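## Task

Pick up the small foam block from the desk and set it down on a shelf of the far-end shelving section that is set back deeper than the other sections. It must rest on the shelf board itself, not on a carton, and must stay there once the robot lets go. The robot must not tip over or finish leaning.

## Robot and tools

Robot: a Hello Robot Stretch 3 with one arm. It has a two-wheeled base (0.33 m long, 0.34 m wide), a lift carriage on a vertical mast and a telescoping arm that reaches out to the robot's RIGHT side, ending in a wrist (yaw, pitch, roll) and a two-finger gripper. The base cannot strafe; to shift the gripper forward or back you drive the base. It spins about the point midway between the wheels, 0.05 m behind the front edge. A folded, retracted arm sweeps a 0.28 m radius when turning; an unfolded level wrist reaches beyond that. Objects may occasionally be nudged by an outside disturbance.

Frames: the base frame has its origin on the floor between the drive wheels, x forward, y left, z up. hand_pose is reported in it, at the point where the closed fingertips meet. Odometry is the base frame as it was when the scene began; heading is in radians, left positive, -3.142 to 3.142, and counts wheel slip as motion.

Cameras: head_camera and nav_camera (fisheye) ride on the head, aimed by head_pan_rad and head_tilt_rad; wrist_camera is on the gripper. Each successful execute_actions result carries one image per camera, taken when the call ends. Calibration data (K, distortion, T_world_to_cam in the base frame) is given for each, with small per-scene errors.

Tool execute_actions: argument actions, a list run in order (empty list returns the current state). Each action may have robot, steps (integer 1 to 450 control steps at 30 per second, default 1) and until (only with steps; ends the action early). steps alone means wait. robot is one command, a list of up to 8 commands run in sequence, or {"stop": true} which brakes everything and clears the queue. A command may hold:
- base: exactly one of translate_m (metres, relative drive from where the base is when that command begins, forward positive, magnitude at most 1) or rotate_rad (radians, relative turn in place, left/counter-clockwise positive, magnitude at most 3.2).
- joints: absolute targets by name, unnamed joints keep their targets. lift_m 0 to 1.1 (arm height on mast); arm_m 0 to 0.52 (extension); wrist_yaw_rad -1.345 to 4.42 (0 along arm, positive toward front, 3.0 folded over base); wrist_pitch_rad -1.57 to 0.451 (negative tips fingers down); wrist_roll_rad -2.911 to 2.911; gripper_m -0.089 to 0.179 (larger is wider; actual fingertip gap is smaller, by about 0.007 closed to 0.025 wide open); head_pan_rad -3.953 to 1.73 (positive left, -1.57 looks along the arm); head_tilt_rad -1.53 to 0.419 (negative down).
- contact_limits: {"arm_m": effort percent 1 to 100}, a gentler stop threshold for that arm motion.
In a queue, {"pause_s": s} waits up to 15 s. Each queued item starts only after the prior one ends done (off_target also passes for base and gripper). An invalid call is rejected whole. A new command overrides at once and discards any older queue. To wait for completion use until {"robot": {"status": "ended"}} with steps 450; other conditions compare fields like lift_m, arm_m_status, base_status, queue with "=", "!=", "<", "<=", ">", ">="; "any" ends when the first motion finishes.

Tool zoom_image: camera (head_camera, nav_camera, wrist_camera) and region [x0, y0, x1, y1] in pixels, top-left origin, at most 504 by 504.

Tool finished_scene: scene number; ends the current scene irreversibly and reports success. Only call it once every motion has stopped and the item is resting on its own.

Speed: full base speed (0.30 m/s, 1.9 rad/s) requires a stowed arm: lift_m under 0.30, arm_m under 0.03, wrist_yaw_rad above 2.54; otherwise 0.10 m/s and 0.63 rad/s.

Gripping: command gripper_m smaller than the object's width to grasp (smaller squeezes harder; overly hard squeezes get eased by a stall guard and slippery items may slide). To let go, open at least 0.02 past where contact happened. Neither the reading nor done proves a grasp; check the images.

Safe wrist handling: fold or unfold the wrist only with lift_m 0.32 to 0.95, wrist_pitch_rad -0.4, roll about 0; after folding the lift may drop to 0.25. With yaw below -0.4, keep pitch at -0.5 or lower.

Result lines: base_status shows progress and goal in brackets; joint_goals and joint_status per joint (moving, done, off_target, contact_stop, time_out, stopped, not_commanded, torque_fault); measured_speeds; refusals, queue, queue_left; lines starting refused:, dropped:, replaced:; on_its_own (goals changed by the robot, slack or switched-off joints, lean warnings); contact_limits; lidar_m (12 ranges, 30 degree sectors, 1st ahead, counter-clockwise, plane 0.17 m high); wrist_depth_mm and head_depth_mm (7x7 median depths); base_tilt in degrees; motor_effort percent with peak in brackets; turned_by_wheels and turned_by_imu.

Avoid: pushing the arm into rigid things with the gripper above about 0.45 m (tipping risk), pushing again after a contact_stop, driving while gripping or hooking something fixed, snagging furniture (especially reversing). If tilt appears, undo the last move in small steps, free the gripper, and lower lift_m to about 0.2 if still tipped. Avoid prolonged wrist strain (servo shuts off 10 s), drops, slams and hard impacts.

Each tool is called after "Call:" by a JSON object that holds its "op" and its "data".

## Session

Call:
{"op": "execute_actions", "data": {"actions": []}}

Scene clock: 0.00 s.
robot.base_odometry: x=+0.000 y=+0.000 heading=+0.000 (m, m, rad; robot's odometry frame)
robot.turned_by_wheels: +0.000 (rad since the last result)
robot.turned_by_imu: +0.000 (rad since the last result)
robot.base_tilt: forward=-0.9 right=-1.4 (deg)
robot.lidar_m: 1.48 1.96 1.58 1.79 2.43 2.31 1.35 1.17 0.90 0.93 1.52 1.44
robot.head_depth_mm: 1321 1333 1329 1348 1364 1369 1384 / 1389 1411 1408 1420 1426 1441 1462 / 1476 1474 1479 1498 1513 1532 1533 / 1558 1560 1578 1583 1594 1605 1639 / 1643 1641 1668 1684 1690 1722 1749 / 1763 1757 1793 1800 1819 1837 1845 / 1875 1888 1923 1939 1946 1969 1964
robot.base_status: not_commanded
robot.joint_positions: lift_m=+0.493 arm_m=+0.002 wrist_yaw_rad=+3.027 wrist_pitch_rad=-0.613 wrist_roll_rad=+0.011 gripper_m=+0.037 head_pan_rad=+0.007 head_tilt_rad=+0.006
robot.joint_goals: lift_m=+0.493 arm_m=+0.002 wrist_yaw_rad=+3.027 wrist_pitch_rad=-0.613 wrist_roll_rad=+0.011 gripper_m=+0.037 head_pan_rad=+0.007 head_tilt_rad=+0.006
robot.joint_status: lift_m=not_commanded arm_m=not_commanded wrist_yaw_rad=not_commanded wrist_pitch_rad=not_commanded wrist_roll_rad=not_commanded gripper_m=not_commanded head_pan_rad=not_commanded head_tilt_rad=not_commanded
robot.measured_speeds: translate_m=+0.000 rotate_rad=+0.000 lift_m=+0.000 arm_m=+0.000 wrist_yaw_rad=+0.000 wrist_pitch_rad=+0.000 wrist_roll_rad=+0.000 head_pan_rad=+0.000 head_tilt_rad=+0.000
robot: refusals=0 queue=idle queue_left=0
robot.motor_effort: left_wheel=+0 right_wheel=+1 lift_m=+24 arm_m=-1 wrist_yaw_rad=+0 wrist_pitch_rad=+6 wrist_roll_rad=+0 gripper_m=+0 head_pan_rad=+1 head_tilt_rad=+1 (%)
robot.hand_pose: x=+0.0012 y=+0.0477 z=+0.4646 quat_wxyz=(+0.253, +0.689, +0.173, +0.657) (m; robot's base frame)
robot.wrist_depth_mm: - - - - - - - / - - - - - - - / - - - - - - - / 818 816 819 839 848 851 862 / 714 717 - 717 740 741 734 / 624 633 - 627 633 640 638 / 562 571 - 564 562 560 563
pictures: head_camera (sideways: a quarter turn clockwise sets it upright), nav_camera (sideways: a quarter turn counterclockwise sets it upright), wrist_camera
camera_calibration (this result's frames):
head_camera: T_world_to_cam=[[-0.0317745, -0.0172352, -0.999346, 1.32246], [-0.0225279, 0.99961, -0.0165235, 0.0304229], [0.999241, 0.0219882, -0.0321504, -0.00589971], [0, 0, 0, 1]] pos_world=[0.0486011, -0.00748842, 1.32191]
nav_camera: T_world_to_cam=[[0.0339846, -0.0248813, 0.999113, -1.26216], [-0.0262938, -0.999366, -0.0239932, 0.0864531], [0.999076, -0.025455, -0.0346173, 0.00278565], [0, 0, 0, 1]] pos_world=[0.0423842, 0.0550649, 1.26321]
wrist_camera: T_world_to_cam=[[0.989912, -0.141566, 0.00580104, 0.000809178], [-0.0949295, -0.693085, -0.714578, 0.397292], [0.105181, 0.706819, -0.699531, 0.457679], [0, 0, 0, 1]] pos_world=[-0.0112252, -0.0480247, 0.604052]
Images, in order (width x height): head_camera 896x504, nav_camera 672x504, wrist_camera 644x364.

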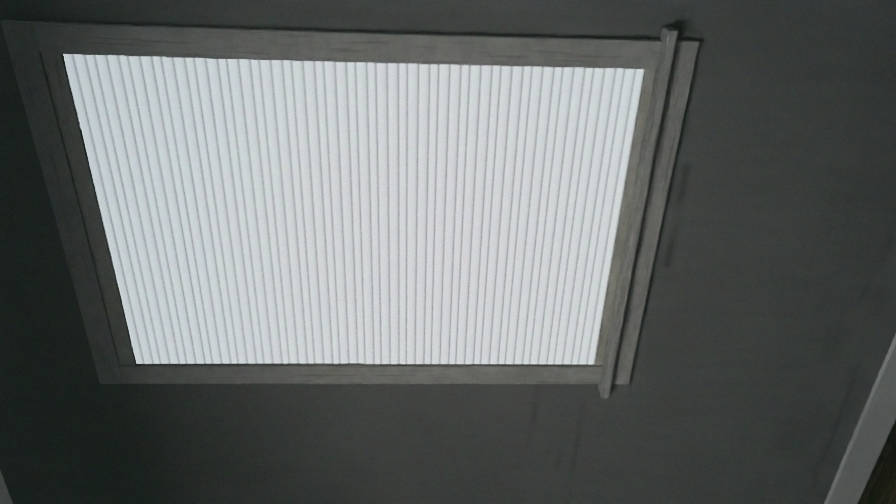

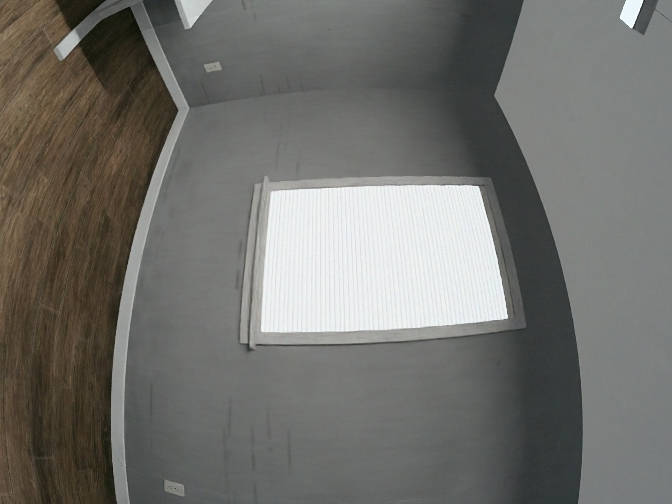

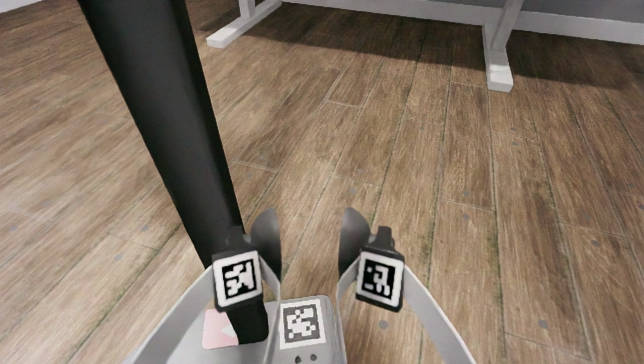

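Call:
{"op": "execute_actions", "data": {"actions": [{"robot": {"joints": {"head_pan_rad": 1.1, "head_tilt_rad": -0.3}}, "steps": 200, "until": {"robot": {"status": "ended"}}}]}}

Scene clock: 1.53 s.
robot.base_odometry: x=+0.000 y=+0.000 heading=+0.000 (m, m, rad; robot's odometry frame)
robot.turned_by_wheels: +0.000 (rad since the last result)
robot.turned_by_imu: +0.000 (rad since the last result)
robot.base_tilt: forward=-0.8 right=-1.4 (deg)
robot.lidar_m: 1.48 1.97 1.58 1.79 2.43 2.31 1.35 1.17 0.90 0.93 1.52 1.44
robot.head_depth_mm: 1707 1821 1924 2037 2204 1884 1513 / 1721 1827 1946 1722 1760 1825 1512 / 1725 1827 1934 1723 2212 1888 1501 / 1717 1832 1939 1609 2214 1887 1498 / 1697 1837 1953 1709 2205 1882 1505 / 1707 1845 1952 1715 2211 1882 1509 / 1728 1840 1964 1688 2186 1887 1497
robot.base_status: not_commanded
robot.joint_positions: lift_m=+0.493 arm_m=+0.002 wrist_yaw_rad=+3.027 wrist_pitch_rad=-0.613 wrist_roll_rad=+0.011 gripper_m=+0.037 head_pan_rad=+1.093 head_tilt_rad=-0.296
robot.joint_goals: lift_m=+0.493 arm_m=+0.002 wrist_yaw_rad=+3.027 wrist_pitch_rad=-0.613 wrist_roll_rad=+0.011 gripper_m=+0.037 head_pan_rad=+1.100 head_tilt_rad=-0.300
robot.joint_status: lift_m=not_commanded arm_m=not_commanded wrist_yaw_rad=not_commanded wrist_pitch_rad=not_commanded wrist_roll_rad=not_commanded gripper_m=not_commanded head_pan_rad=done head_tilt_rad=done
robot.measured_speeds: translate_m=+0.000 rotate_rad=+0.000 lift_m=+0.000 arm_m=+0.000 wrist_yaw_rad=+0.000 wrist_pitch_rad=+0.000 wrist_roll_rad=+0.000 head_pan_rad=+0.000 head_tilt_rad=+0.000
robot: refusals=0 queue=done queue_left=0
robot.motor_effort: left_wheel=-1(0) right_wheel=+1(0) lift_m=+24(24) arm_m=-1(1) wrist_yaw_rad=-1(1) wrist_pitch_rad=+5(5) wrist_roll_rad=+0(0) gripper_m=+0(0) head_pan_rad=+3(39) head_tilt_rad=-1(19) (%)
robot.hand_pose: x=+0.0012 y=+0.0477 z=+0.4646 quat_wxyz=(+0.253, +0.689, +0.173, +0.657) (m; robot's base frame)
robot.wrist_depth_mm: - - - - - - - / - - - - - - - / - - - - - - - / 822 829 837 844 867 842 850 / 721 706 - 724 740 733 751 / 616 633 - 638 630 637 644 / 558 566 - 562 569 565 566
pictures: head_camera (sideways: a quarter turn clockwise sets it upright), nav_camera (sideways: a quarter turn counterclockwise sets it upright), wrist_camera
camera_calibration (this result's frames):
head_camera: T_world_to_cam=[[-0.135519, -0.298575, -0.944716, 1.25158], [-0.896961, 0.441972, -0.011015, 0.0285802], [0.420826, 0.845881, -0.327706, 0.382338], [0, 0, 0, 1]] pos_world=[0.0343513, 0.0376479, 1.308]
nav_camera: T_world_to_cam=[[0.173745, 0.280773, 0.943917, -1.19077], [0.86948, -0.493793, -0.0131621, 0.0668805], [0.462404, 0.823004, -0.329921, 0.390439], [0, 0, 0, 1]] pos_world=[-0.0318011, 0.0460294, 1.25369]
wrist_camera: T_world_to_cam=[[0.989912, -0.141566, 0.00580098, 0.000809208], [-0.0949295, -0.693084, -0.714578, 0.397292], [0.105181, 0.706819, -0.699531, 0.457679], [0, 0, 0, 1]] pos_world=[-0.0112252, -0.0480247, 0.604052]
Images, in order (width x height): head_camera 896x504, nav_camera 672x504, wrist_camera 644x364.

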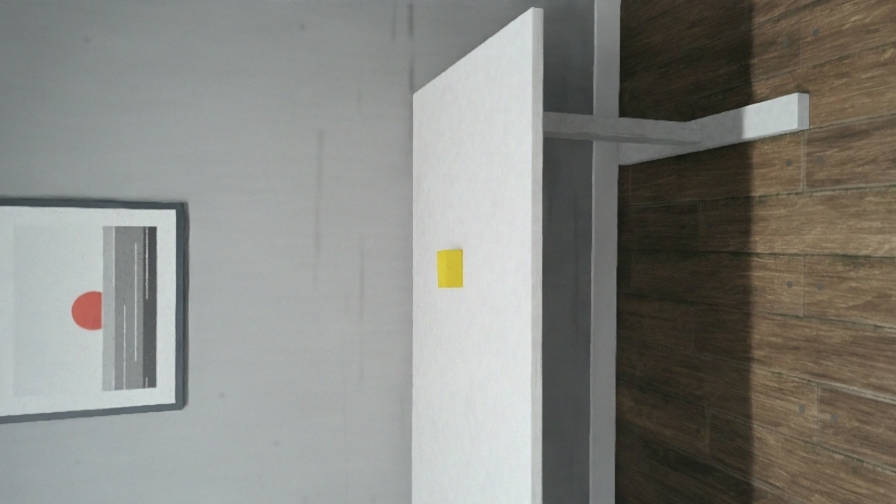

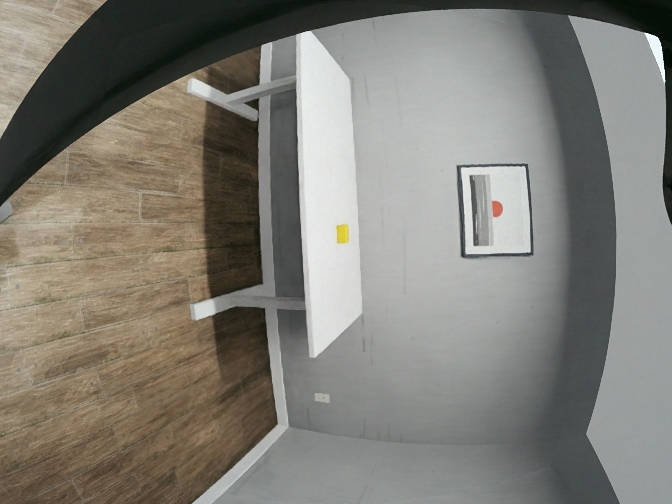

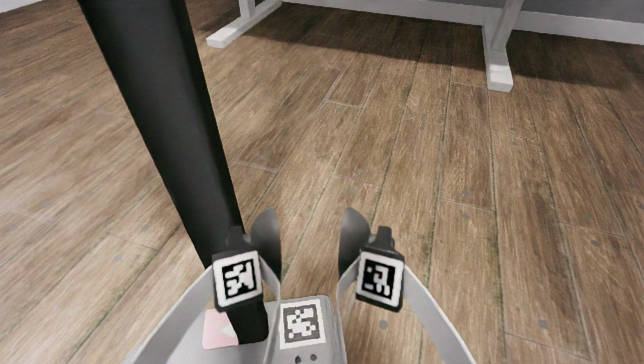

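Call:
{"op": "zoom_image", "data": {"camera": "head_camera", "region": [410, 230, 500, 310]}}

Region (410, 230, 500, 310) of head_camera's 896x504 image, scaled by 5.600, with more detail than that image has.

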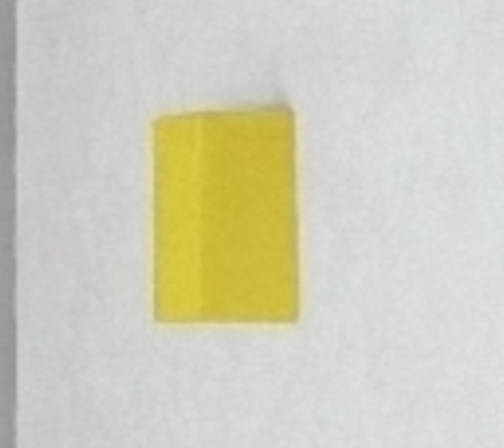

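Call:
{"op": "execute_actions", "data": {"actions": [{"robot": [{"base": {"rotate_rad": 1.142}, "joints": {"lift_m": 0.28, "wrist_pitch_rad": -0.4, "wrist_roll_rad": 0.0, "head_pan_rad": 0.0, "head_tilt_rad": -0.5}}, {"base": {"translate_m": 0.801}}], "steps": 400, "until": {"robot": {"status": "ended"}}}, {"robot": {"base": {"rotate_rad": 1.497}, "joints": {"lift_m": 0.86, "head_pan_rad": -1.57, "head_tilt_rad": -0.7}}, "steps": 100, "until": {"robot": {"lift_m": [">", 0.34]}}}, {"robot": {"joints": {"wrist_yaw_rad": 1.57}}, "steps": 300, "until": {"robot": {"status": "ended"}}}]}}

Scene clock: 19.23 s.
robot.base_odometry: x=+0.333 y=+0.728 heading=+2.639 (m, m, rad; robot's odometry frame)
robot.turned_by_wheels: +2.639 (rad since the last result)
robot.turned_by_imu: +2.673 (rad since the last result)
robot.base_tilt: forward=-0.8 right=-1.5 (deg)
robot.lidar_m: 2.27 2.33 1.85 1.70 2.18 1.55 1.48 1.52 0.82 1.21 1.24 1.15
robot.head_depth_mm: 1046 1180 1050 835 694 - - / 1046 1177 1050 838 696 - - / 1045 1174 1048 838 703 - - / 1041 1176 1050 837 697 1344 - / 1044 1170 1057 839 697 1352 - / 1036 1170 1061 839 699 1379 - / 1036 1170 1054 841 696 1374 -
robot.base_status: done (rotate_rad +1.4968 of +1.4970)
robot.joint_positions: lift_m=+0.859 arm_m=+0.002 wrist_yaw_rad=+1.572 wrist_pitch_rad=-0.418 wrist_roll_rad=+0.003 gripper_m=+0.037 head_pan_rad=-1.563 head_tilt_rad=-0.692
robot.joint_goals: lift_m=+0.860 arm_m=+0.002 wrist_yaw_rad=+1.570 wrist_pitch_rad=-0.400 wrist_roll_rad=+0.000 gripper_m=+0.037 head_pan_rad=-1.570 head_tilt_rad=-0.700
robot.joint_status: lift_m=done arm_m=not_commanded wrist_yaw_rad=done wrist_pitch_rad=done wrist_roll_rad=done gripper_m=not_commanded head_pan_rad=done head_tilt_rad=done
robot.measured_speeds: translate_m=+0.000 rotate_rad=+0.000 lift_m=+0.000 arm_m=+0.000 wrist_yaw_rad=+0.000 wrist_pitch_rad=+0.000 wrist_roll_rad=+0.000 head_pan_rad=+0.000 head_tilt_rad=+0.000
robot: refusals=0 queue=done queue_left=0
robot.motor_effort: left_wheel=-5(13) right_wheel=+3(7) lift_m=+34(34) arm_m=-1(1) wrist_yaw_rad=-3(5) wrist_pitch_rad=+8(9) wrist_roll_rad=-2(3) gripper_m=-1(1) head_pan_rad=-3(37) head_tilt_rad=-2(15) (%)
robot.hand_pose: x=+0.2030 y=-0.1465 z=+0.8720 quat_wxyz=(+0.593, +0.594, -0.385, +0.385) (m; robot's base frame)
robot.wrist_depth_mm: - - - - - - - / - - - - - - - / - - - - 744 663 660 / - - - - - 493 500 / - - - - - 414 402 / - - - - - - 335 / - - - - - - 293
pictures: head_camera (sideways: a quarter turn clockwise sets it upright), nav_camera (sideways: a quarter turn counterclockwise sets it upright), wrist_camera
camera_calibration (this result's frames):
head_camera: T_world_to_cam=[[-0.0222539, 0.666192, -0.745448, 0.991029], [0.999525, 0.0307341, -0.00237242, 0.00575632], [0.0213302, -0.745147, -0.66656, 0.825666], [0, 0, 0, 1]] pos_world=[-0.00131092, -0.0451508, 1.28913]
nav_camera: T_world_to_cam=[[-0.0198644, -0.667856, 0.744025, -0.928916], [-0.999461, 0.0327098, 0.00267704, 0.0576576], [-0.0261248, -0.743571, -0.668146, 0.833492], [0, 0, 0, 1]] pos_world=[0.060949, -0.00250808, 1.24788]
wrist_camera: T_world_to_cam=[[-0.022655, -0.999711, 0.0080644, -0.150941], [-0.547824, 0.00566613, -0.836575, 0.873691], [0.836287, -0.0233705, -0.547794, 0.471025], [0, 0, 0, 1]] pos_world=[0.0812972, -0.14484, 0.99015]
Images, in order (width x height): head_camera 896x504, nav_camera 672x504, wrist_camera 644x364.

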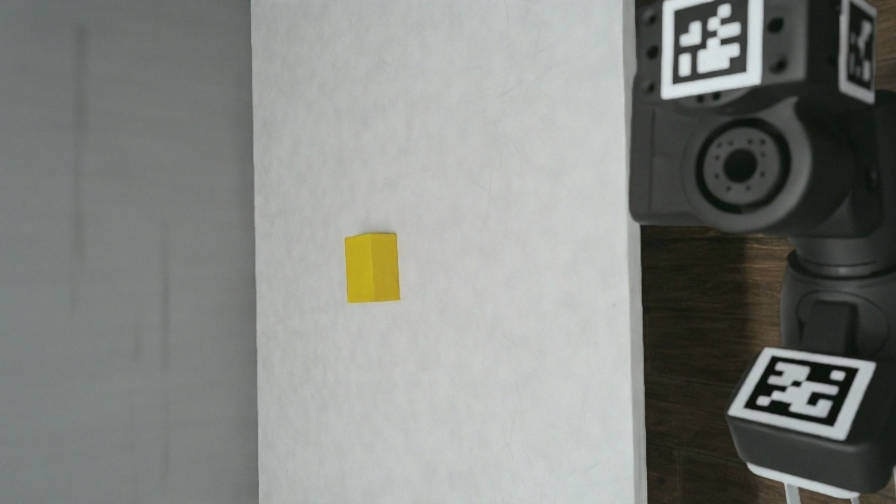

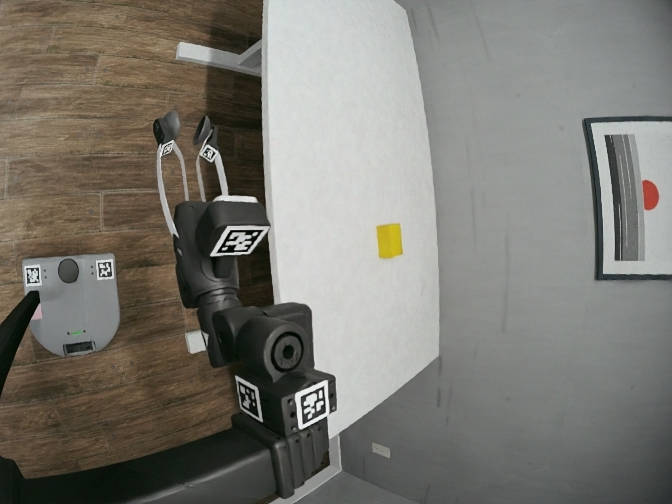

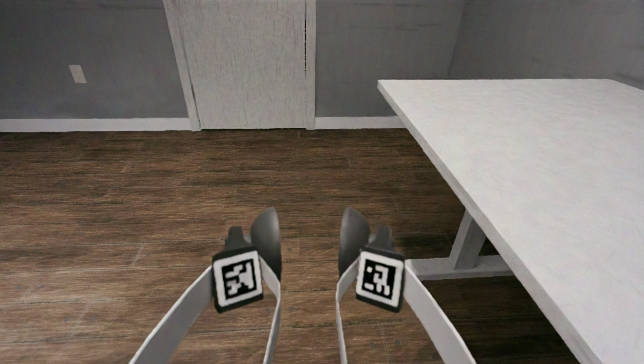

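Call:
{"op": "zoom_image", "data": {"camera": "head_camera", "region": [320, 210, 430, 320]}}

Region (320, 210, 430, 320) of head_camera's 896x504 image, scaled by 4.582, with more detail than that image has.

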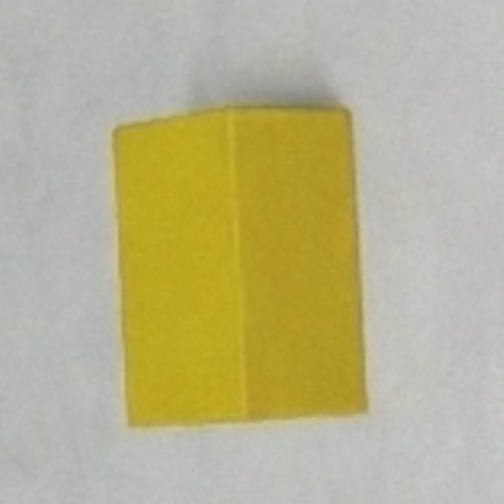

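Call:
{"op": "execute_actions", "data": {"actions": [{"robot": {"base": {"translate_m": 0.036}, "joints": {"wrist_yaw_rad": 0.12, "gripper_m": 0.175, "arm_m": 0.424, "lift_m": 0.84}}, "steps": 300, "until": {"robot": {"status": "ended"}}}]}}

Scene clock: 25.40 s.
robot.base_odometry: x=+0.302 y=+0.746 heading=+2.639 (m, m, rad; robot's odometry frame)
robot.turned_by_wheels: +0.000 (rad since the last result)
robot.turned_by_imu: +0.002 (rad since the last result)
robot.base_tilt: forward=-0.9 right=-1.4 (deg)
robot.lidar_m: 2.24 2.30 1.83 1.70 2.24 1.59 1.52 1.56 0.84 1.20 1.24 1.12
robot.head_depth_mm: 1044 1170 1090 - - 1302 1161 / 1041 1140 985 822 696 1348 1179 / 1044 1147 - 837 694 1347 1180 / 1034 1177 1018 837 697 1352 1184 / 1038 1172 1054 837 695 1348 1182 / 1036 1177 1058 838 698 1355 1182 / 1041 1166 1056 840 697 1350 1188
robot.base_status: done (translate_m +0.0360 of +0.0360)
robot.joint_positions: lift_m=+0.841 arm_m=+0.424 wrist_yaw_rad=+0.121 wrist_pitch_rad=-0.418 wrist_roll_rad=+0.002 gripper_m=+0.175 head_pan_rad=-1.563 head_tilt_rad=-0.692
robot.joint_goals: lift_m=+0.840 arm_m=+0.424 wrist_yaw_rad=+0.120 wrist_pitch_rad=-0.400 wrist_roll_rad=+0.000 gripper_m=+0.175 head_pan_rad=-1.570 head_tilt_rad=-0.700
robot.joint_status: lift_m=done arm_m=done wrist_yaw_rad=done wrist_pitch_rad=done wrist_roll_rad=done gripper_m=done head_pan_rad=done head_tilt_rad=done
robot.measured_speeds: translate_m=+0.000 rotate_rad=+0.000 lift_m=+0.000 arm_m=+0.000 wrist_yaw_rad=+0.000 wrist_pitch_rad=+0.000 wrist_roll_rad=+0.000 head_pan_rad=+0.000 head_tilt_rad=+0.000
robot: refusals=0 queue=done queue_left=0
robot.motor_effort: left_wheel=-4(7) right_wheel=+3(5) lift_m=+13(34) arm_m=+1(1) wrist_yaw_rad=-2(5) wrist_pitch_rad=+8(8) wrist_roll_rad=-1(2) gripper_m=+0(86) head_pan_rad=-3(3) head_tilt_rad=-2(3) (%)
robot.hand_pose: x=+0.0056 y=-0.7915 z=+0.8532 quat_wxyz=(+0.699, +0.189, -0.682, -0.105) (m; robot's base frame)
robot.wrist_depth_mm: 498 491 480 475 470 465 453 / 537 541 529 520 509 507 494 / 575 565 564 555 554 548 547 / 438 441 444 445 456 459 462 / 351 363 360 362 365 381 371 / - 297 299 304 306 - 309 / 248 257 225 214 261 262 264
pictures: head_camera (sideways: a quarter turn clockwise sets it upright), nav_camera (sideways: a quarter turn counterclockwise sets it upright), wrist_camera
camera_calibration (this result's frames):
head_camera: T_world_to_cam=[[-0.0221152, 0.666197, -0.745448, 0.991028], [0.999531, 0.030526, -0.00237242, 0.00575628], [0.0211751, -0.745151, -0.66656, 0.825667], [0, 0, 0, 1]] pos_world=[-0.00132032, -0.0451492, 1.28913]
nav_camera: T_world_to_cam=[[-0.0200034, -0.667852, 0.744025, -0.928915], [-0.999454, 0.0329178, 0.00267704, 0.0576576], [-0.0262796, -0.743566, -0.668146, 0.833493], [0, 0, 0, 1]] pos_world=[0.0609485, -0.00251949, 1.24788]
wrist_camera: T_world_to_cam=[[-0.995249, -0.0969842, 0.00854301, -0.0805185], [-0.0602389, 0.544476, -0.83661, 1.17721], [0.0764865, -0.83315, -0.547732, -0.0259918], [0, 0, 0, 1]] pos_world=[-0.00723395, -0.670428, 0.97132]
Images, in order (width x height): head_camera 896x504, nav_camera 672x504, wrist_camera 644x364.

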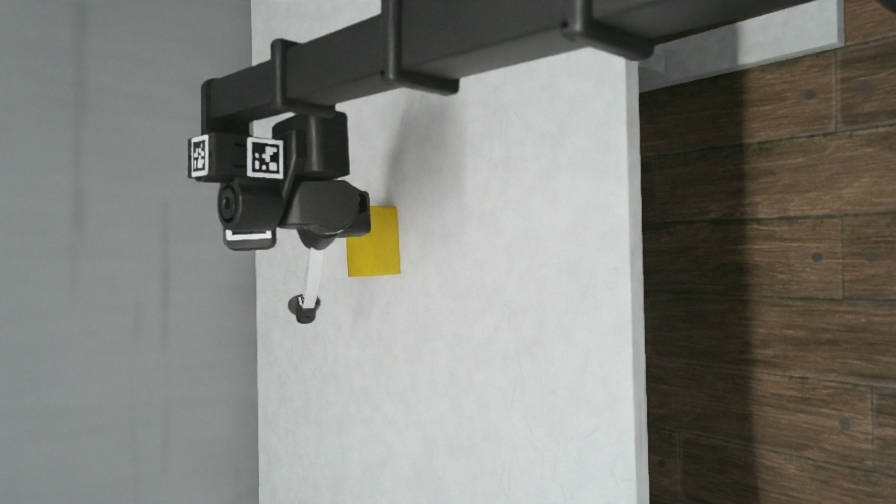

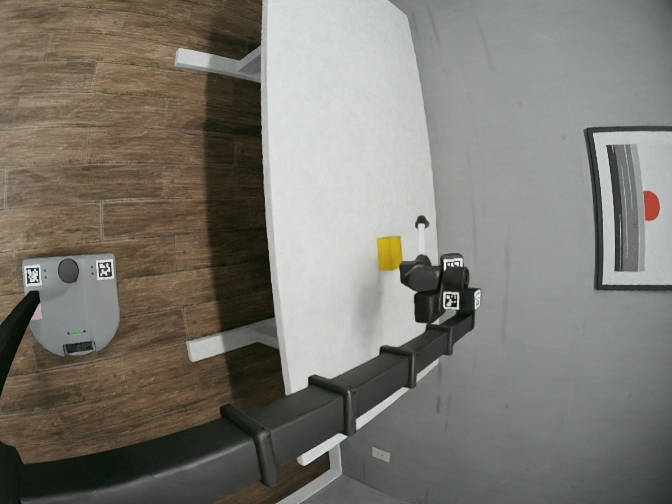

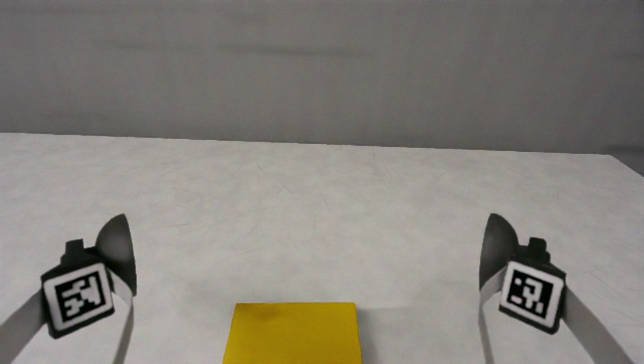

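Call:
{"op": "execute_actions", "data": {"actions": []}}

Scene clock: 26.47 s.
robot.base_odometry: x=+0.302 y=+0.746 heading=+2.639 (m, m, rad; robot's odometry frame)
robot.turned_by_wheels: +0.000 (rad since the last result)
robot.turned_by_imu: +0.000 (rad since the last result)
robot.base_tilt: forward=-0.8 right=-1.4 (deg)
robot.lidar_m: 2.24 2.29 1.83 1.70 2.23 1.59 1.51 1.56 0.84 1.21 1.24 1.12
robot.head_depth_mm: 1045 1183 1086 - - 1301 1163 / 1043 1142 980 825 693 1351 1180 / 1041 1143 - 835 694 1355 1182 / 1038 1173 1017 836 696 1344 1187 / 1041 1172 1058 840 695 1345 1178 / 1038 1174 1055 838 696 1352 1178 / 1039 1168 1056 842 697 1360 1182
robot.base_status: done (translate_m +0.0360 of +0.0360)
robot.joint_positions: lift_m=+0.841 arm_m=+0.424 wrist_yaw_rad=+0.121 wrist_pitch_rad=-0.418 wrist_roll_rad=+0.002 gripper_m=+0.175 head_pan_rad=-1.563 head_tilt_rad=-0.692
robot.joint_goals: lift_m=+0.840 arm_m=+0.424 wrist_yaw_rad=+0.120 wrist_pitch_rad=-0.400 wrist_roll_rad=+0.000 gripper_m=+0.175 head_pan_rad=-1.570 head_tilt_rad=-0.700
robot.joint_status: lift_m=done arm_m=done wrist_yaw_rad=done wrist_pitch_rad=done wrist_roll_rad=done gripper_m=done head_pan_rad=done head_tilt_rad=done
robot.measured_speeds: translate_m=+0.000 rotate_rad=+0.000 lift_m=+0.000 arm_m=+0.000 wrist_yaw_rad=+0.000 wrist_pitch_rad=+0.000 wrist_roll_rad=+0.000 head_pan_rad=+0.000 head_tilt_rad=+0.000
robot: refusals=0 queue=done queue_left=0
robot.motor_effort: left_wheel=-4(4) right_wheel=+3(3) lift_m=+13(13) arm_m=+1(2) wrist_yaw_rad=-2(2) wrist_pitch_rad=+7(7) wrist_roll_rad=-1(1) gripper_m=+0(1) head_pan_rad=-3(3) head_tilt_rad=-3(3) (%)
robot.hand_pose: x=+0.0056 y=-0.7915 z=+0.8532 quat_wxyz=(+0.699, +0.189, -0.682, -0.105) (m; robot's base frame)
robot.wrist_depth_mm: 497 491 482 481 471 468 463 / 546 535 525 519 510 499 498 / 568 566 561 559 548 554 542 / 434 443 443 448 454 459 467 / 354 362 358 359 364 380 372 / - 297 299 303 308 - 312 / 248 257 226 214 261 263 265
pictures: head_camera (sideways: a quarter turn clockwise sets it upright), nav_camera (sideways: a quarter turn counterclockwise sets it upright), wrist_camera
camera_calibration (this result's frames):
head_camera: T_world_to_cam=[[-0.0221152, 0.666197, -0.745448, 0.991028], [0.999531, 0.0305259, -0.00237242, 0.00575628], [0.021175, -0.745151, -0.66656, 0.825667], [0, 0, 0, 1]] pos_world=[-0.00132032, -0.0451492, 1.28913]
nav_camera: T_world_to_cam=[[-0.0200034, -0.667852, 0.744025, -0.928915], [-0.999454, 0.0329179, 0.00267704, 0.0576576], [-0.0262796, -0.743566, -0.668146, 0.833493], [0, 0, 0, 1]] pos_world=[0.0609485, -0.0025195, 1.24788]
wrist_camera: T_world_to_cam=[[-0.995249, -0.0969842, 0.0085431, -0.0805186], [-0.060239, 0.544476, -0.83661, 1.17721], [0.0764865, -0.833151, -0.547732, -0.0259919], [0, 0, 0, 1]] pos_world=[-0.00723394, -0.670428, 0.97132]
Images, in order (width x height): head_camera 896x504, nav_camera 672x504, wrist_camera 644x364.

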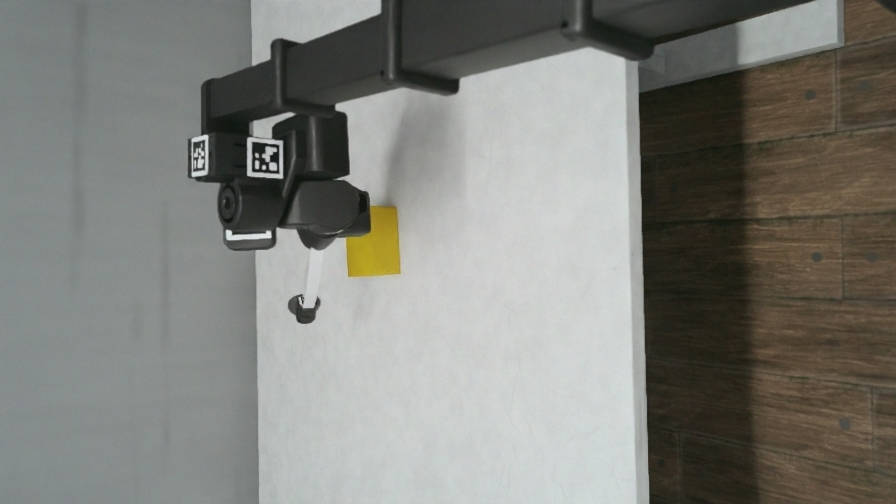

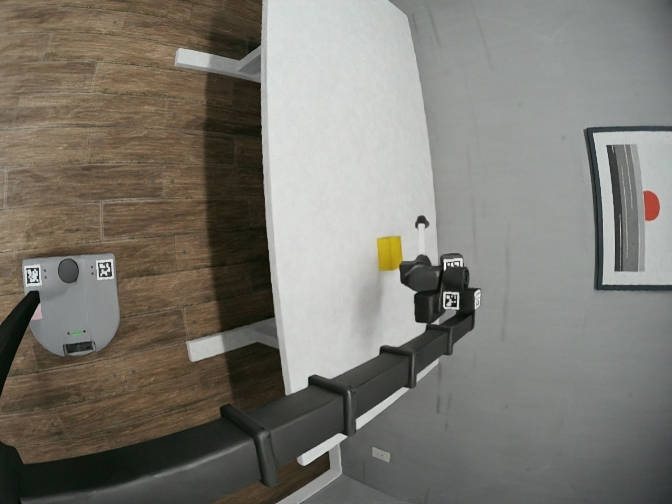

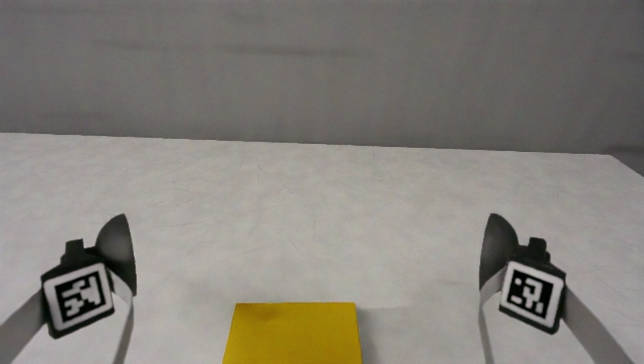

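Call:
{"op": "execute_actions", "data": {"actions": [{"robot": {"base": {"translate_m": 0.011}, "joints": {"lift_m": 0.775}}, "steps": 120, "until": {"robot": {"status": "ended"}}}]}}

Scene clock: 29.97 s.
robot.base_odometry: x=+0.292 y=+0.751 heading=+2.639 (m, m, rad; robot's odometry frame)
robot.turned_by_wheels: +0.000 (rad since the last result)
robot.turned_by_imu: +0.001 (rad since the last result)
robot.base_tilt: forward=-0.8 right=-1.4 (deg)
robot.lidar_m: 2.23 2.29 1.83 1.70 1.75 1.60 1.52 1.57 0.84 1.21 1.24 1.11
robot.head_depth_mm: 1046 1174 1047 860 - - 1158 / 1043 1172 1183 813 690 1347 1179 / 1043 1168 - 814 697 1348 1184 / 1040 1173 1091 838 696 1345 1183 / 1038 1176 1056 838 696 1354 1179 / 1038 1167 1056 839 697 1352 1176 / 1037 1164 1057 840 696 1350 1189
robot.base_status: done (translate_m +0.0110 of +0.0110)
robot.joint_positions: lift_m=+0.776 arm_m=+0.424 wrist_yaw_rad=+0.121 wrist_pitch_rad=-0.418 wrist_roll_rad=+0.002 gripper_m=+0.175 head_pan_rad=-1.563 head_tilt_rad=-0.692
robot.joint_goals: lift_m=+0.775 arm_m=+0.424 wrist_yaw_rad=+0.120 wrist_pitch_rad=-0.400 wrist_roll_rad=+0.000 gripper_m=+0.175 head_pan_rad=-1.570 head_tilt_rad=-0.700
robot.joint_status: lift_m=done arm_m=done wrist_yaw_rad=done wrist_pitch_rad=done wrist_roll_rad=done gripper_m=done head_pan_rad=done head_tilt_rad=done
robot.measured_speeds: translate_m=+0.000 rotate_rad=+0.000 lift_m=+0.000 arm_m=+0.000 wrist_yaw_rad=+0.000 wrist_pitch_rad=+0.000 wrist_roll_rad=+0.000 head_pan_rad=+0.000 head_tilt_rad=+0.000
robot: refusals=0 queue=done queue_left=0
robot.motor_effort: left_wheel=-4(6) right_wheel=+3(6) lift_m=+13(15) arm_m=+1(1) wrist_yaw_rad=-1(1) wrist_pitch_rad=+7(7) wrist_roll_rad=-1(1) gripper_m=+1(0) head_pan_rad=-2(3) head_tilt_rad=-3(2) (%)
robot.hand_pose: x=+0.0056 y=-0.7915 z=+0.7882 quat_wxyz=(+0.699, +0.189, -0.682, -0.105) (m; robot's base frame)
robot.wrist_depth_mm: 494 490 481 478 470 466 461 / 538 532 526 521 510 505 497 / 424 428 435 441 448 455 465 / 324 326 330 333 337 344 348 / 263 270 265 269 272 286 278 / - 222 183 172 221 - 231 / 185 191 165 157 188 195 197
pictures: head_camera (sideways: a quarter turn clockwise sets it upright), nav_camera (sideways: a quarter turn counterclockwise sets it upright), wrist_camera
camera_calibration (this result's frames):
head_camera: T_world_to_cam=[[-0.0221151, 0.666197, -0.745448, 0.991028], [0.999531, 0.0305258, -0.00237242, 0.00575628], [0.0211749, -0.745151, -0.66656, 0.825667], [0, 0, 0, 1]] pos_world=[-0.00132033, -0.0451492, 1.28913]
nav_camera: T_world_to_cam=[[-0.0200035, -0.667852, 0.744025, -0.928915], [-0.999454, 0.0329181, 0.00267704, 0.0576576], [-0.0262797, -0.743566, -0.668146, 0.833493], [0, 0, 0, 1]] pos_world=[0.0609485, -0.0025195, 1.24788]
wrist_camera: T_world_to_cam=[[-0.995249, -0.0969843, 0.0085431, -0.0799637], [-0.0602391, 0.544476, -0.83661, 1.12284], [0.0764866, -0.83315, -0.547732, -0.0615899], [0, 0, 0, 1]] pos_world=[-0.00723393, -0.670431, 0.906331]
Images, in order (width x height): head_camera 896x504, nav_camera 672x504, wrist_camera 644x364.

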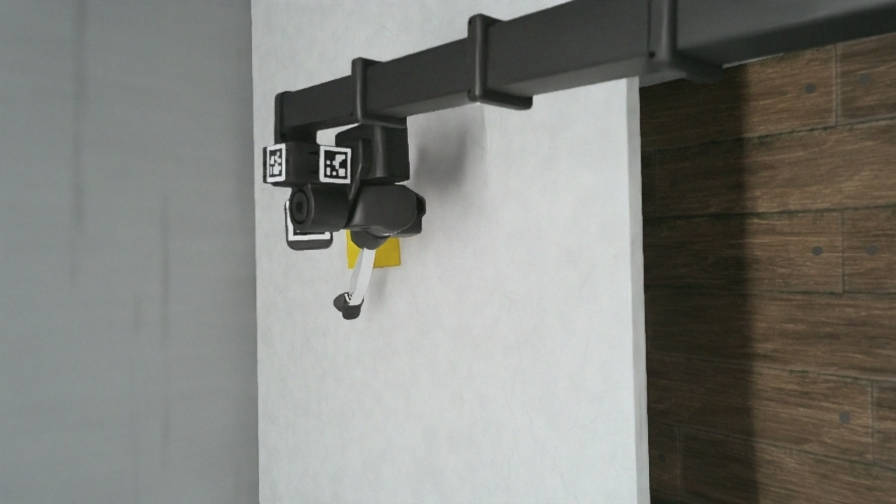

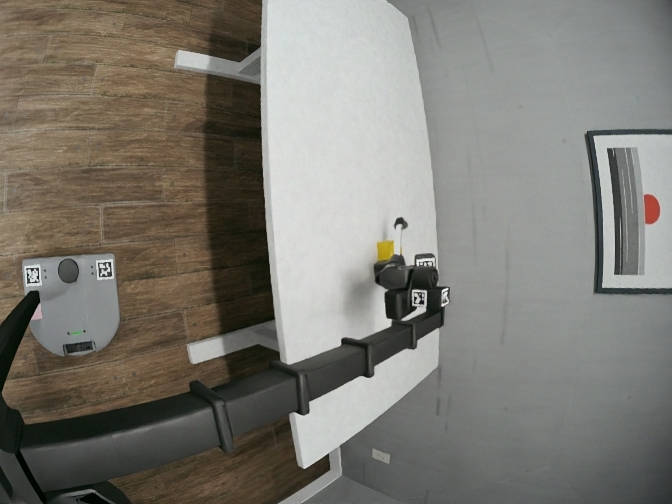

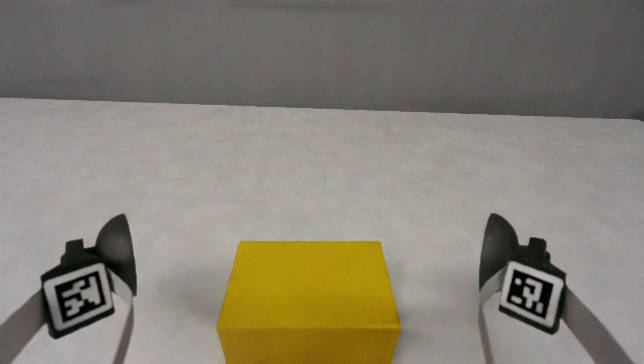

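Call:
{"op": "execute_actions", "data": {"actions": [{"robot": {"joints": {"lift_m": 0.743}}, "steps": 120, "until": {"robot": {"status": "ended"}}}]}}

Scene clock: 31.67 s.
robot.base_odometry: x=+0.292 y=+0.751 heading=+2.639 (m, m, rad; robot's odometry frame)
robot.turned_by_wheels: +0.000 (rad since the last result)
robot.turned_by_imu: +0.000 (rad since the last result)
robot.base_tilt: forward=-0.8 right=-1.4 (deg)
robot.lidar_m: 2.23 2.29 1.83 1.70 1.74 1.60 1.52 1.57 0.84 1.20 1.24 1.11
robot.head_depth_mm: 1043 1181 1048 848 711 - - / 1041 1181 1092 - 678 1341 1182 / 1039 1172 1140 789 694 1351 1178 / 1038 1170 1091 816 696 1353 1180 / 1037 1172 1054 838 698 1352 1180 / 1040 1170 1055 838 695 1354 1181 / 1039 1171 1056 840 699 1361 1188
robot.base_status: done (translate_m +0.0110 of +0.0110)
robot.joint_positions: lift_m=+0.744 arm_m=+0.424 wrist_yaw_rad=+0.121 wrist_pitch_rad=-0.418 wrist_roll_rad=+0.002 gripper_m=+0.175 head_pan_rad=-1.563 head_tilt_rad=-0.692
robot.joint_goals: lift_m=+0.743 arm_m=+0.424 wrist_yaw_rad=+0.120 wrist_pitch_rad=-0.400 wrist_roll_rad=+0.000 gripper_m=+0.175 head_pan_rad=-1.570 head_tilt_rad=-0.700
robot.joint_status: lift_m=done arm_m=done wrist_yaw_rad=done wrist_pitch_rad=done wrist_roll_rad=done gripper_m=done head_pan_rad=done head_tilt_rad=done
robot.measured_speeds: translate_m=+0.000 rotate_rad=+0.000 lift_m=+0.000 arm_m=+0.000 wrist_yaw_rad=+0.000 wrist_pitch_rad=+0.000 wrist_roll_rad=+0.000 head_pan_rad=+0.000 head_tilt_rad=+0.000
robot: refusals=0 queue=done queue_left=0
robot.motor_effort: left_wheel=-4(4) right_wheel=+3(2) lift_m=+13(12) arm_m=+1(1) wrist_yaw_rad=-1(1) wrist_pitch_rad=+8(8) wrist_roll_rad=-1(1) gripper_m=+0(0) head_pan_rad=-3(3) head_tilt_rad=-3(2) (%)
robot.hand_pose: x=+0.0056 y=-0.7915 z=+0.7562 quat_wxyz=(+0.699, +0.189, -0.682, -0.105) (m; robot's base frame)
robot.wrist_depth_mm: 495 487 483 479 473 468 456 / 523 512 507 501 506 495 493 / 351 358 362 368 371 378 382 / 269 271 272 280 282 286 287 / 218 223 171 160 218 236 231 / - 184 141 139 177 - 192 / 154 159 154 152 157 163 163
pictures: head_camera (sideways: a quarter turn clockwise sets it upright), nav_camera (sideways: a quarter turn counterclockwise sets it upright), wrist_camera
camera_calibration (this result's frames):
head_camera: T_world_to_cam=[[-0.0221152, 0.666197, -0.745448, 0.991028], [0.999531, 0.0305259, -0.00237242, 0.00575628], [0.021175, -0.745151, -0.66656, 0.825667], [0, 0, 0, 1]] pos_world=[-0.00132032, -0.0451492, 1.28913]
nav_camera: T_world_to_cam=[[-0.0200034, -0.667852, 0.744025, -0.928915], [-0.999454, 0.0329179, 0.00267704, 0.0576576], [-0.0262796, -0.743566, -0.668146, 0.833493], [0, 0, 0, 1]] pos_world=[0.0609485, -0.0025195, 1.24788]
wrist_camera: T_world_to_cam=[[-0.995249, -0.0969842, 0.00854311, -0.0796903], [-0.060239, 0.544476, -0.83661, 1.09606], [0.0764865, -0.833151, -0.547732, -0.0791247], [0, 0, 0, 1]] pos_world=[-0.00723394, -0.670431, 0.874319]
Images, in order (width x height): head_camera 896x504, nav_camera 672x504, wrist_camera 644x364.

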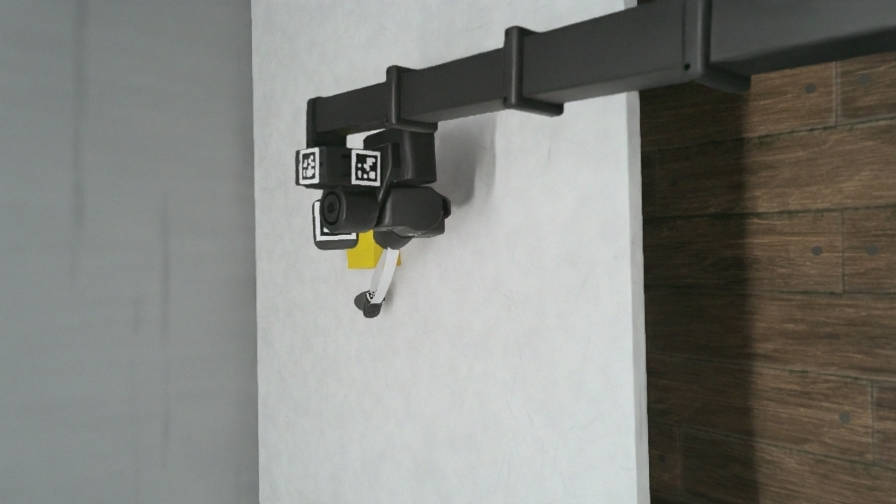

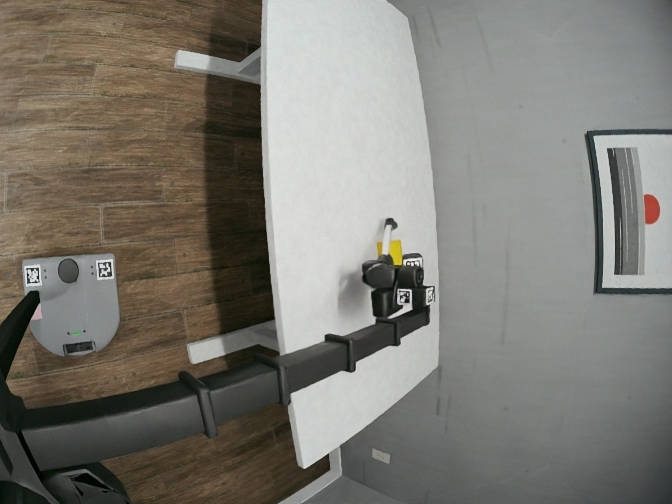

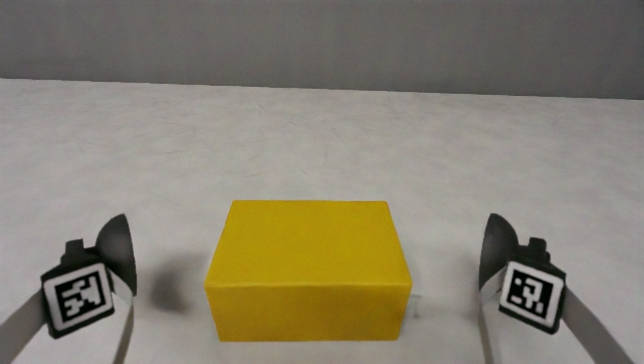

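Call:
{"op": "execute_actions", "data": {"actions": [{"robot": {"joints": {"gripper_m": 0.045, "head_pan_rad": 1.4, "head_tilt_rad": -0.3}}, "steps": 120, "until": {"robot": {"gripper_m_status": ["!=", "moving"]}}}]}}

Scene clock: 33.67 s.
robot.base_odometry: x=+0.292 y=+0.751 heading=+2.639 (m, m, rad; robot's odometry frame)
robot.turned_by_wheels: +0.000 (rad since the last result)
robot.turned_by_imu: +0.000 (rad since the last result)
robot.base_tilt: forward=-0.8 right=-1.4 (deg)
robot.lidar_m: 2.23 2.29 1.83 1.70 1.75 1.60 1.53 1.56 0.84 1.20 1.24 1.11
robot.head_depth_mm: 1572 1674 1803 1946 2088 1846 1493 / 1581 1656 1782 1892 2051 1849 1485 / 2209 2470 2453 2385 2337 1847 1488 / 3156 3358 3447 3177 2478 1858 1506 / 3127 3302 3513 3640 2458 1859 1490 / 1463 1534 1627 1732 1868 1849 1494 / 1411 1493 1586 1692 1820 1851 1490
robot.base_status: done (translate_m +0.0110 of +0.0110)
robot.joint_positions: lift_m=+0.744 arm_m=+0.424 wrist_yaw_rad=+0.121 wrist_pitch_rad=-0.418 wrist_roll_rad=+0.002 gripper_m=+0.046 head_pan_rad=+1.393 head_tilt_rad=-0.310
robot.joint_goals: lift_m=+0.743 arm_m=+0.424 wrist_yaw_rad=+0.120 wrist_pitch_rad=-0.400 wrist_roll_rad=+0.000 gripper_m=+0.045 head_pan_rad=+1.400 head_tilt_rad=-0.300
robot.joint_status: lift_m=done arm_m=done wrist_yaw_rad=done wrist_pitch_rad=done wrist_roll_rad=done gripper_m=done head_pan_rad=moving head_tilt_rad=moving
robot.measured_speeds: translate_m=+0.000 rotate_rad=+0.000 lift_m=+0.000 arm_m=+0.000 wrist_yaw_rad=+0.000 wrist_pitch_rad=+0.000 wrist_roll_rad=+0.000 head_pan_rad=+0.024 head_tilt_rad=+0.000
robot: refusals=0 queue=running queue_left=0
robot.motor_effort: left_wheel=-3(3) right_wheel=+2(2) lift_m=+13(13) arm_m=+1(1) wrist_yaw_rad=-2(2) wrist_pitch_rad=+7(8) wrist_roll_rad=-1(1) gripper_m=-19(93) head_pan_rad=+3(41) head_tilt_rad=+2(22) (%)
robot.hand_pose: x=+0.0056 y=-0.7915 z=+0.7562 quat_wxyz=(+0.699, +0.189, -0.682, -0.105) (m; robot's base frame)
robot.wrist_depth_mm: 498 492 491 477 472 468 457 / 520 518 506 506 502 499 494 / 351 358 361 366 372 380 384 / 268 273 275 277 280 284 288 / 217 221 157 158 173 227 231 / 183 190 136 137 138 190 192 / 160 158 151 151 157 163 165
pictures: head_camera (sideways: a quarter turn clockwise sets it upright), nav_camera (sideways: a quarter turn counterclockwise sets it upright), wrist_camera
camera_calibration (this result's frames):
head_camera: T_world_to_cam=[[-0.043633, -0.338173, -0.940072, 1.24496], [-0.987501, 0.157249, -0.010733, 0.0287651], [0.151455, 0.927853, -0.340807, 0.401032], [0, 0, 0, 1]] pos_world=[0.0219886, 0.0443905, 1.30734]
nav_camera: T_world_to_cam=[[0.0854087, 0.332441, 0.939249, -1.18414], [0.976488, -0.2152, -0.0126263, 0.06553], [0.197929, 0.918244, -0.343005, 0.409081], [0, 0, 0, 1]] pos_world=[-0.0438224, 0.0321231, 1.25335]
wrist_camera: T_world_to_cam=[[-0.995249, -0.0969862, 0.00854314, -0.0796914], [-0.0602402, 0.544476, -0.83661, 1.09606], [0.0764882, -0.83315, -0.547732, -0.0791245], [0, 0, 0, 1]] pos_world=[-0.00723373, -0.670431, 0.874319]
Images, in order (width x height): head_camera 896x504, nav_camera 672x504, wrist_camera 644x364.

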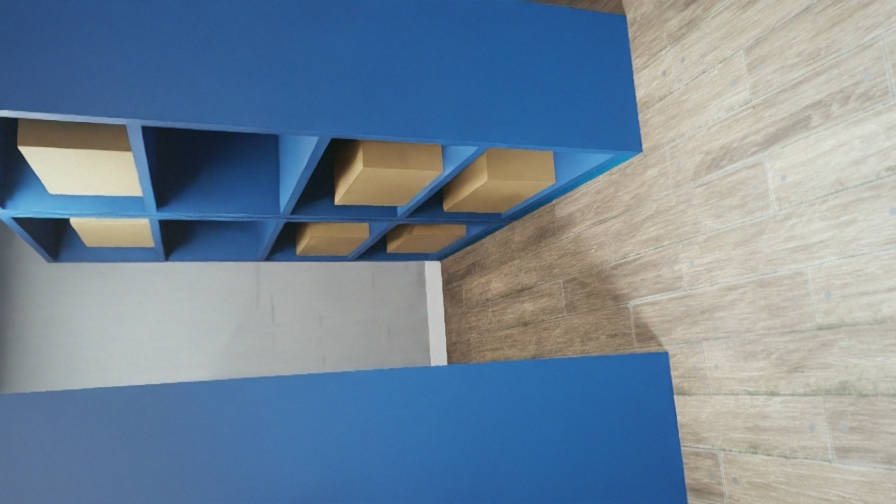

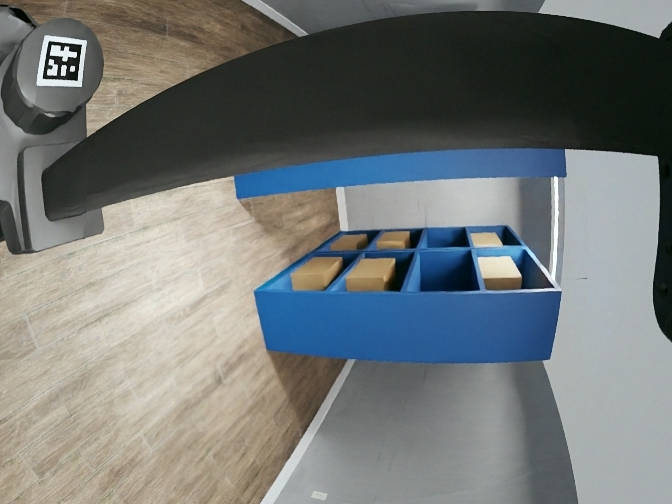

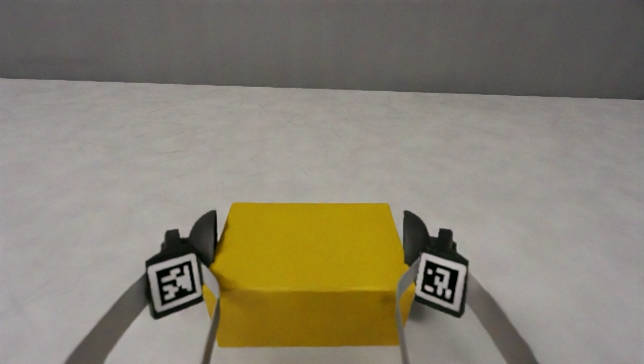

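Call:
{"op": "zoom_image", "data": {"camera": "head_camera", "region": [260, 100, 700, 400]}}

Call:
{"op": "zoom_image", "data": {"camera": "nav_camera", "region": [200, 130, 620, 400]}}

Region (260, 100, 700, 400) of head_camera's 896x504 image, scaled by 1.145, with more detail than that image has; it fills the top 344 rows of this view, and the rest is white.

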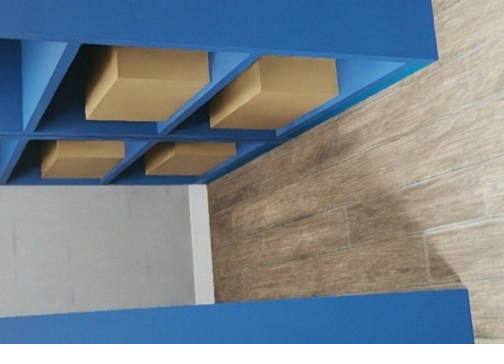

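Region (200, 130, 620, 400) of nav_camera's 672x504 image, scaled by 1.200, with more detail than that image has; it fills the top 324 rows of this view, and the rest is white.

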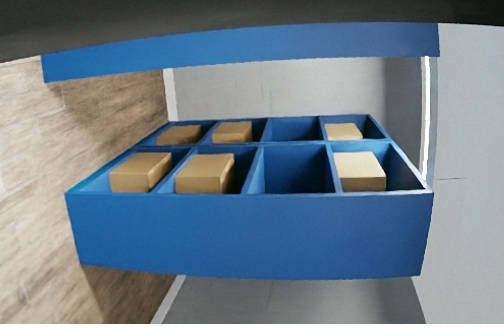

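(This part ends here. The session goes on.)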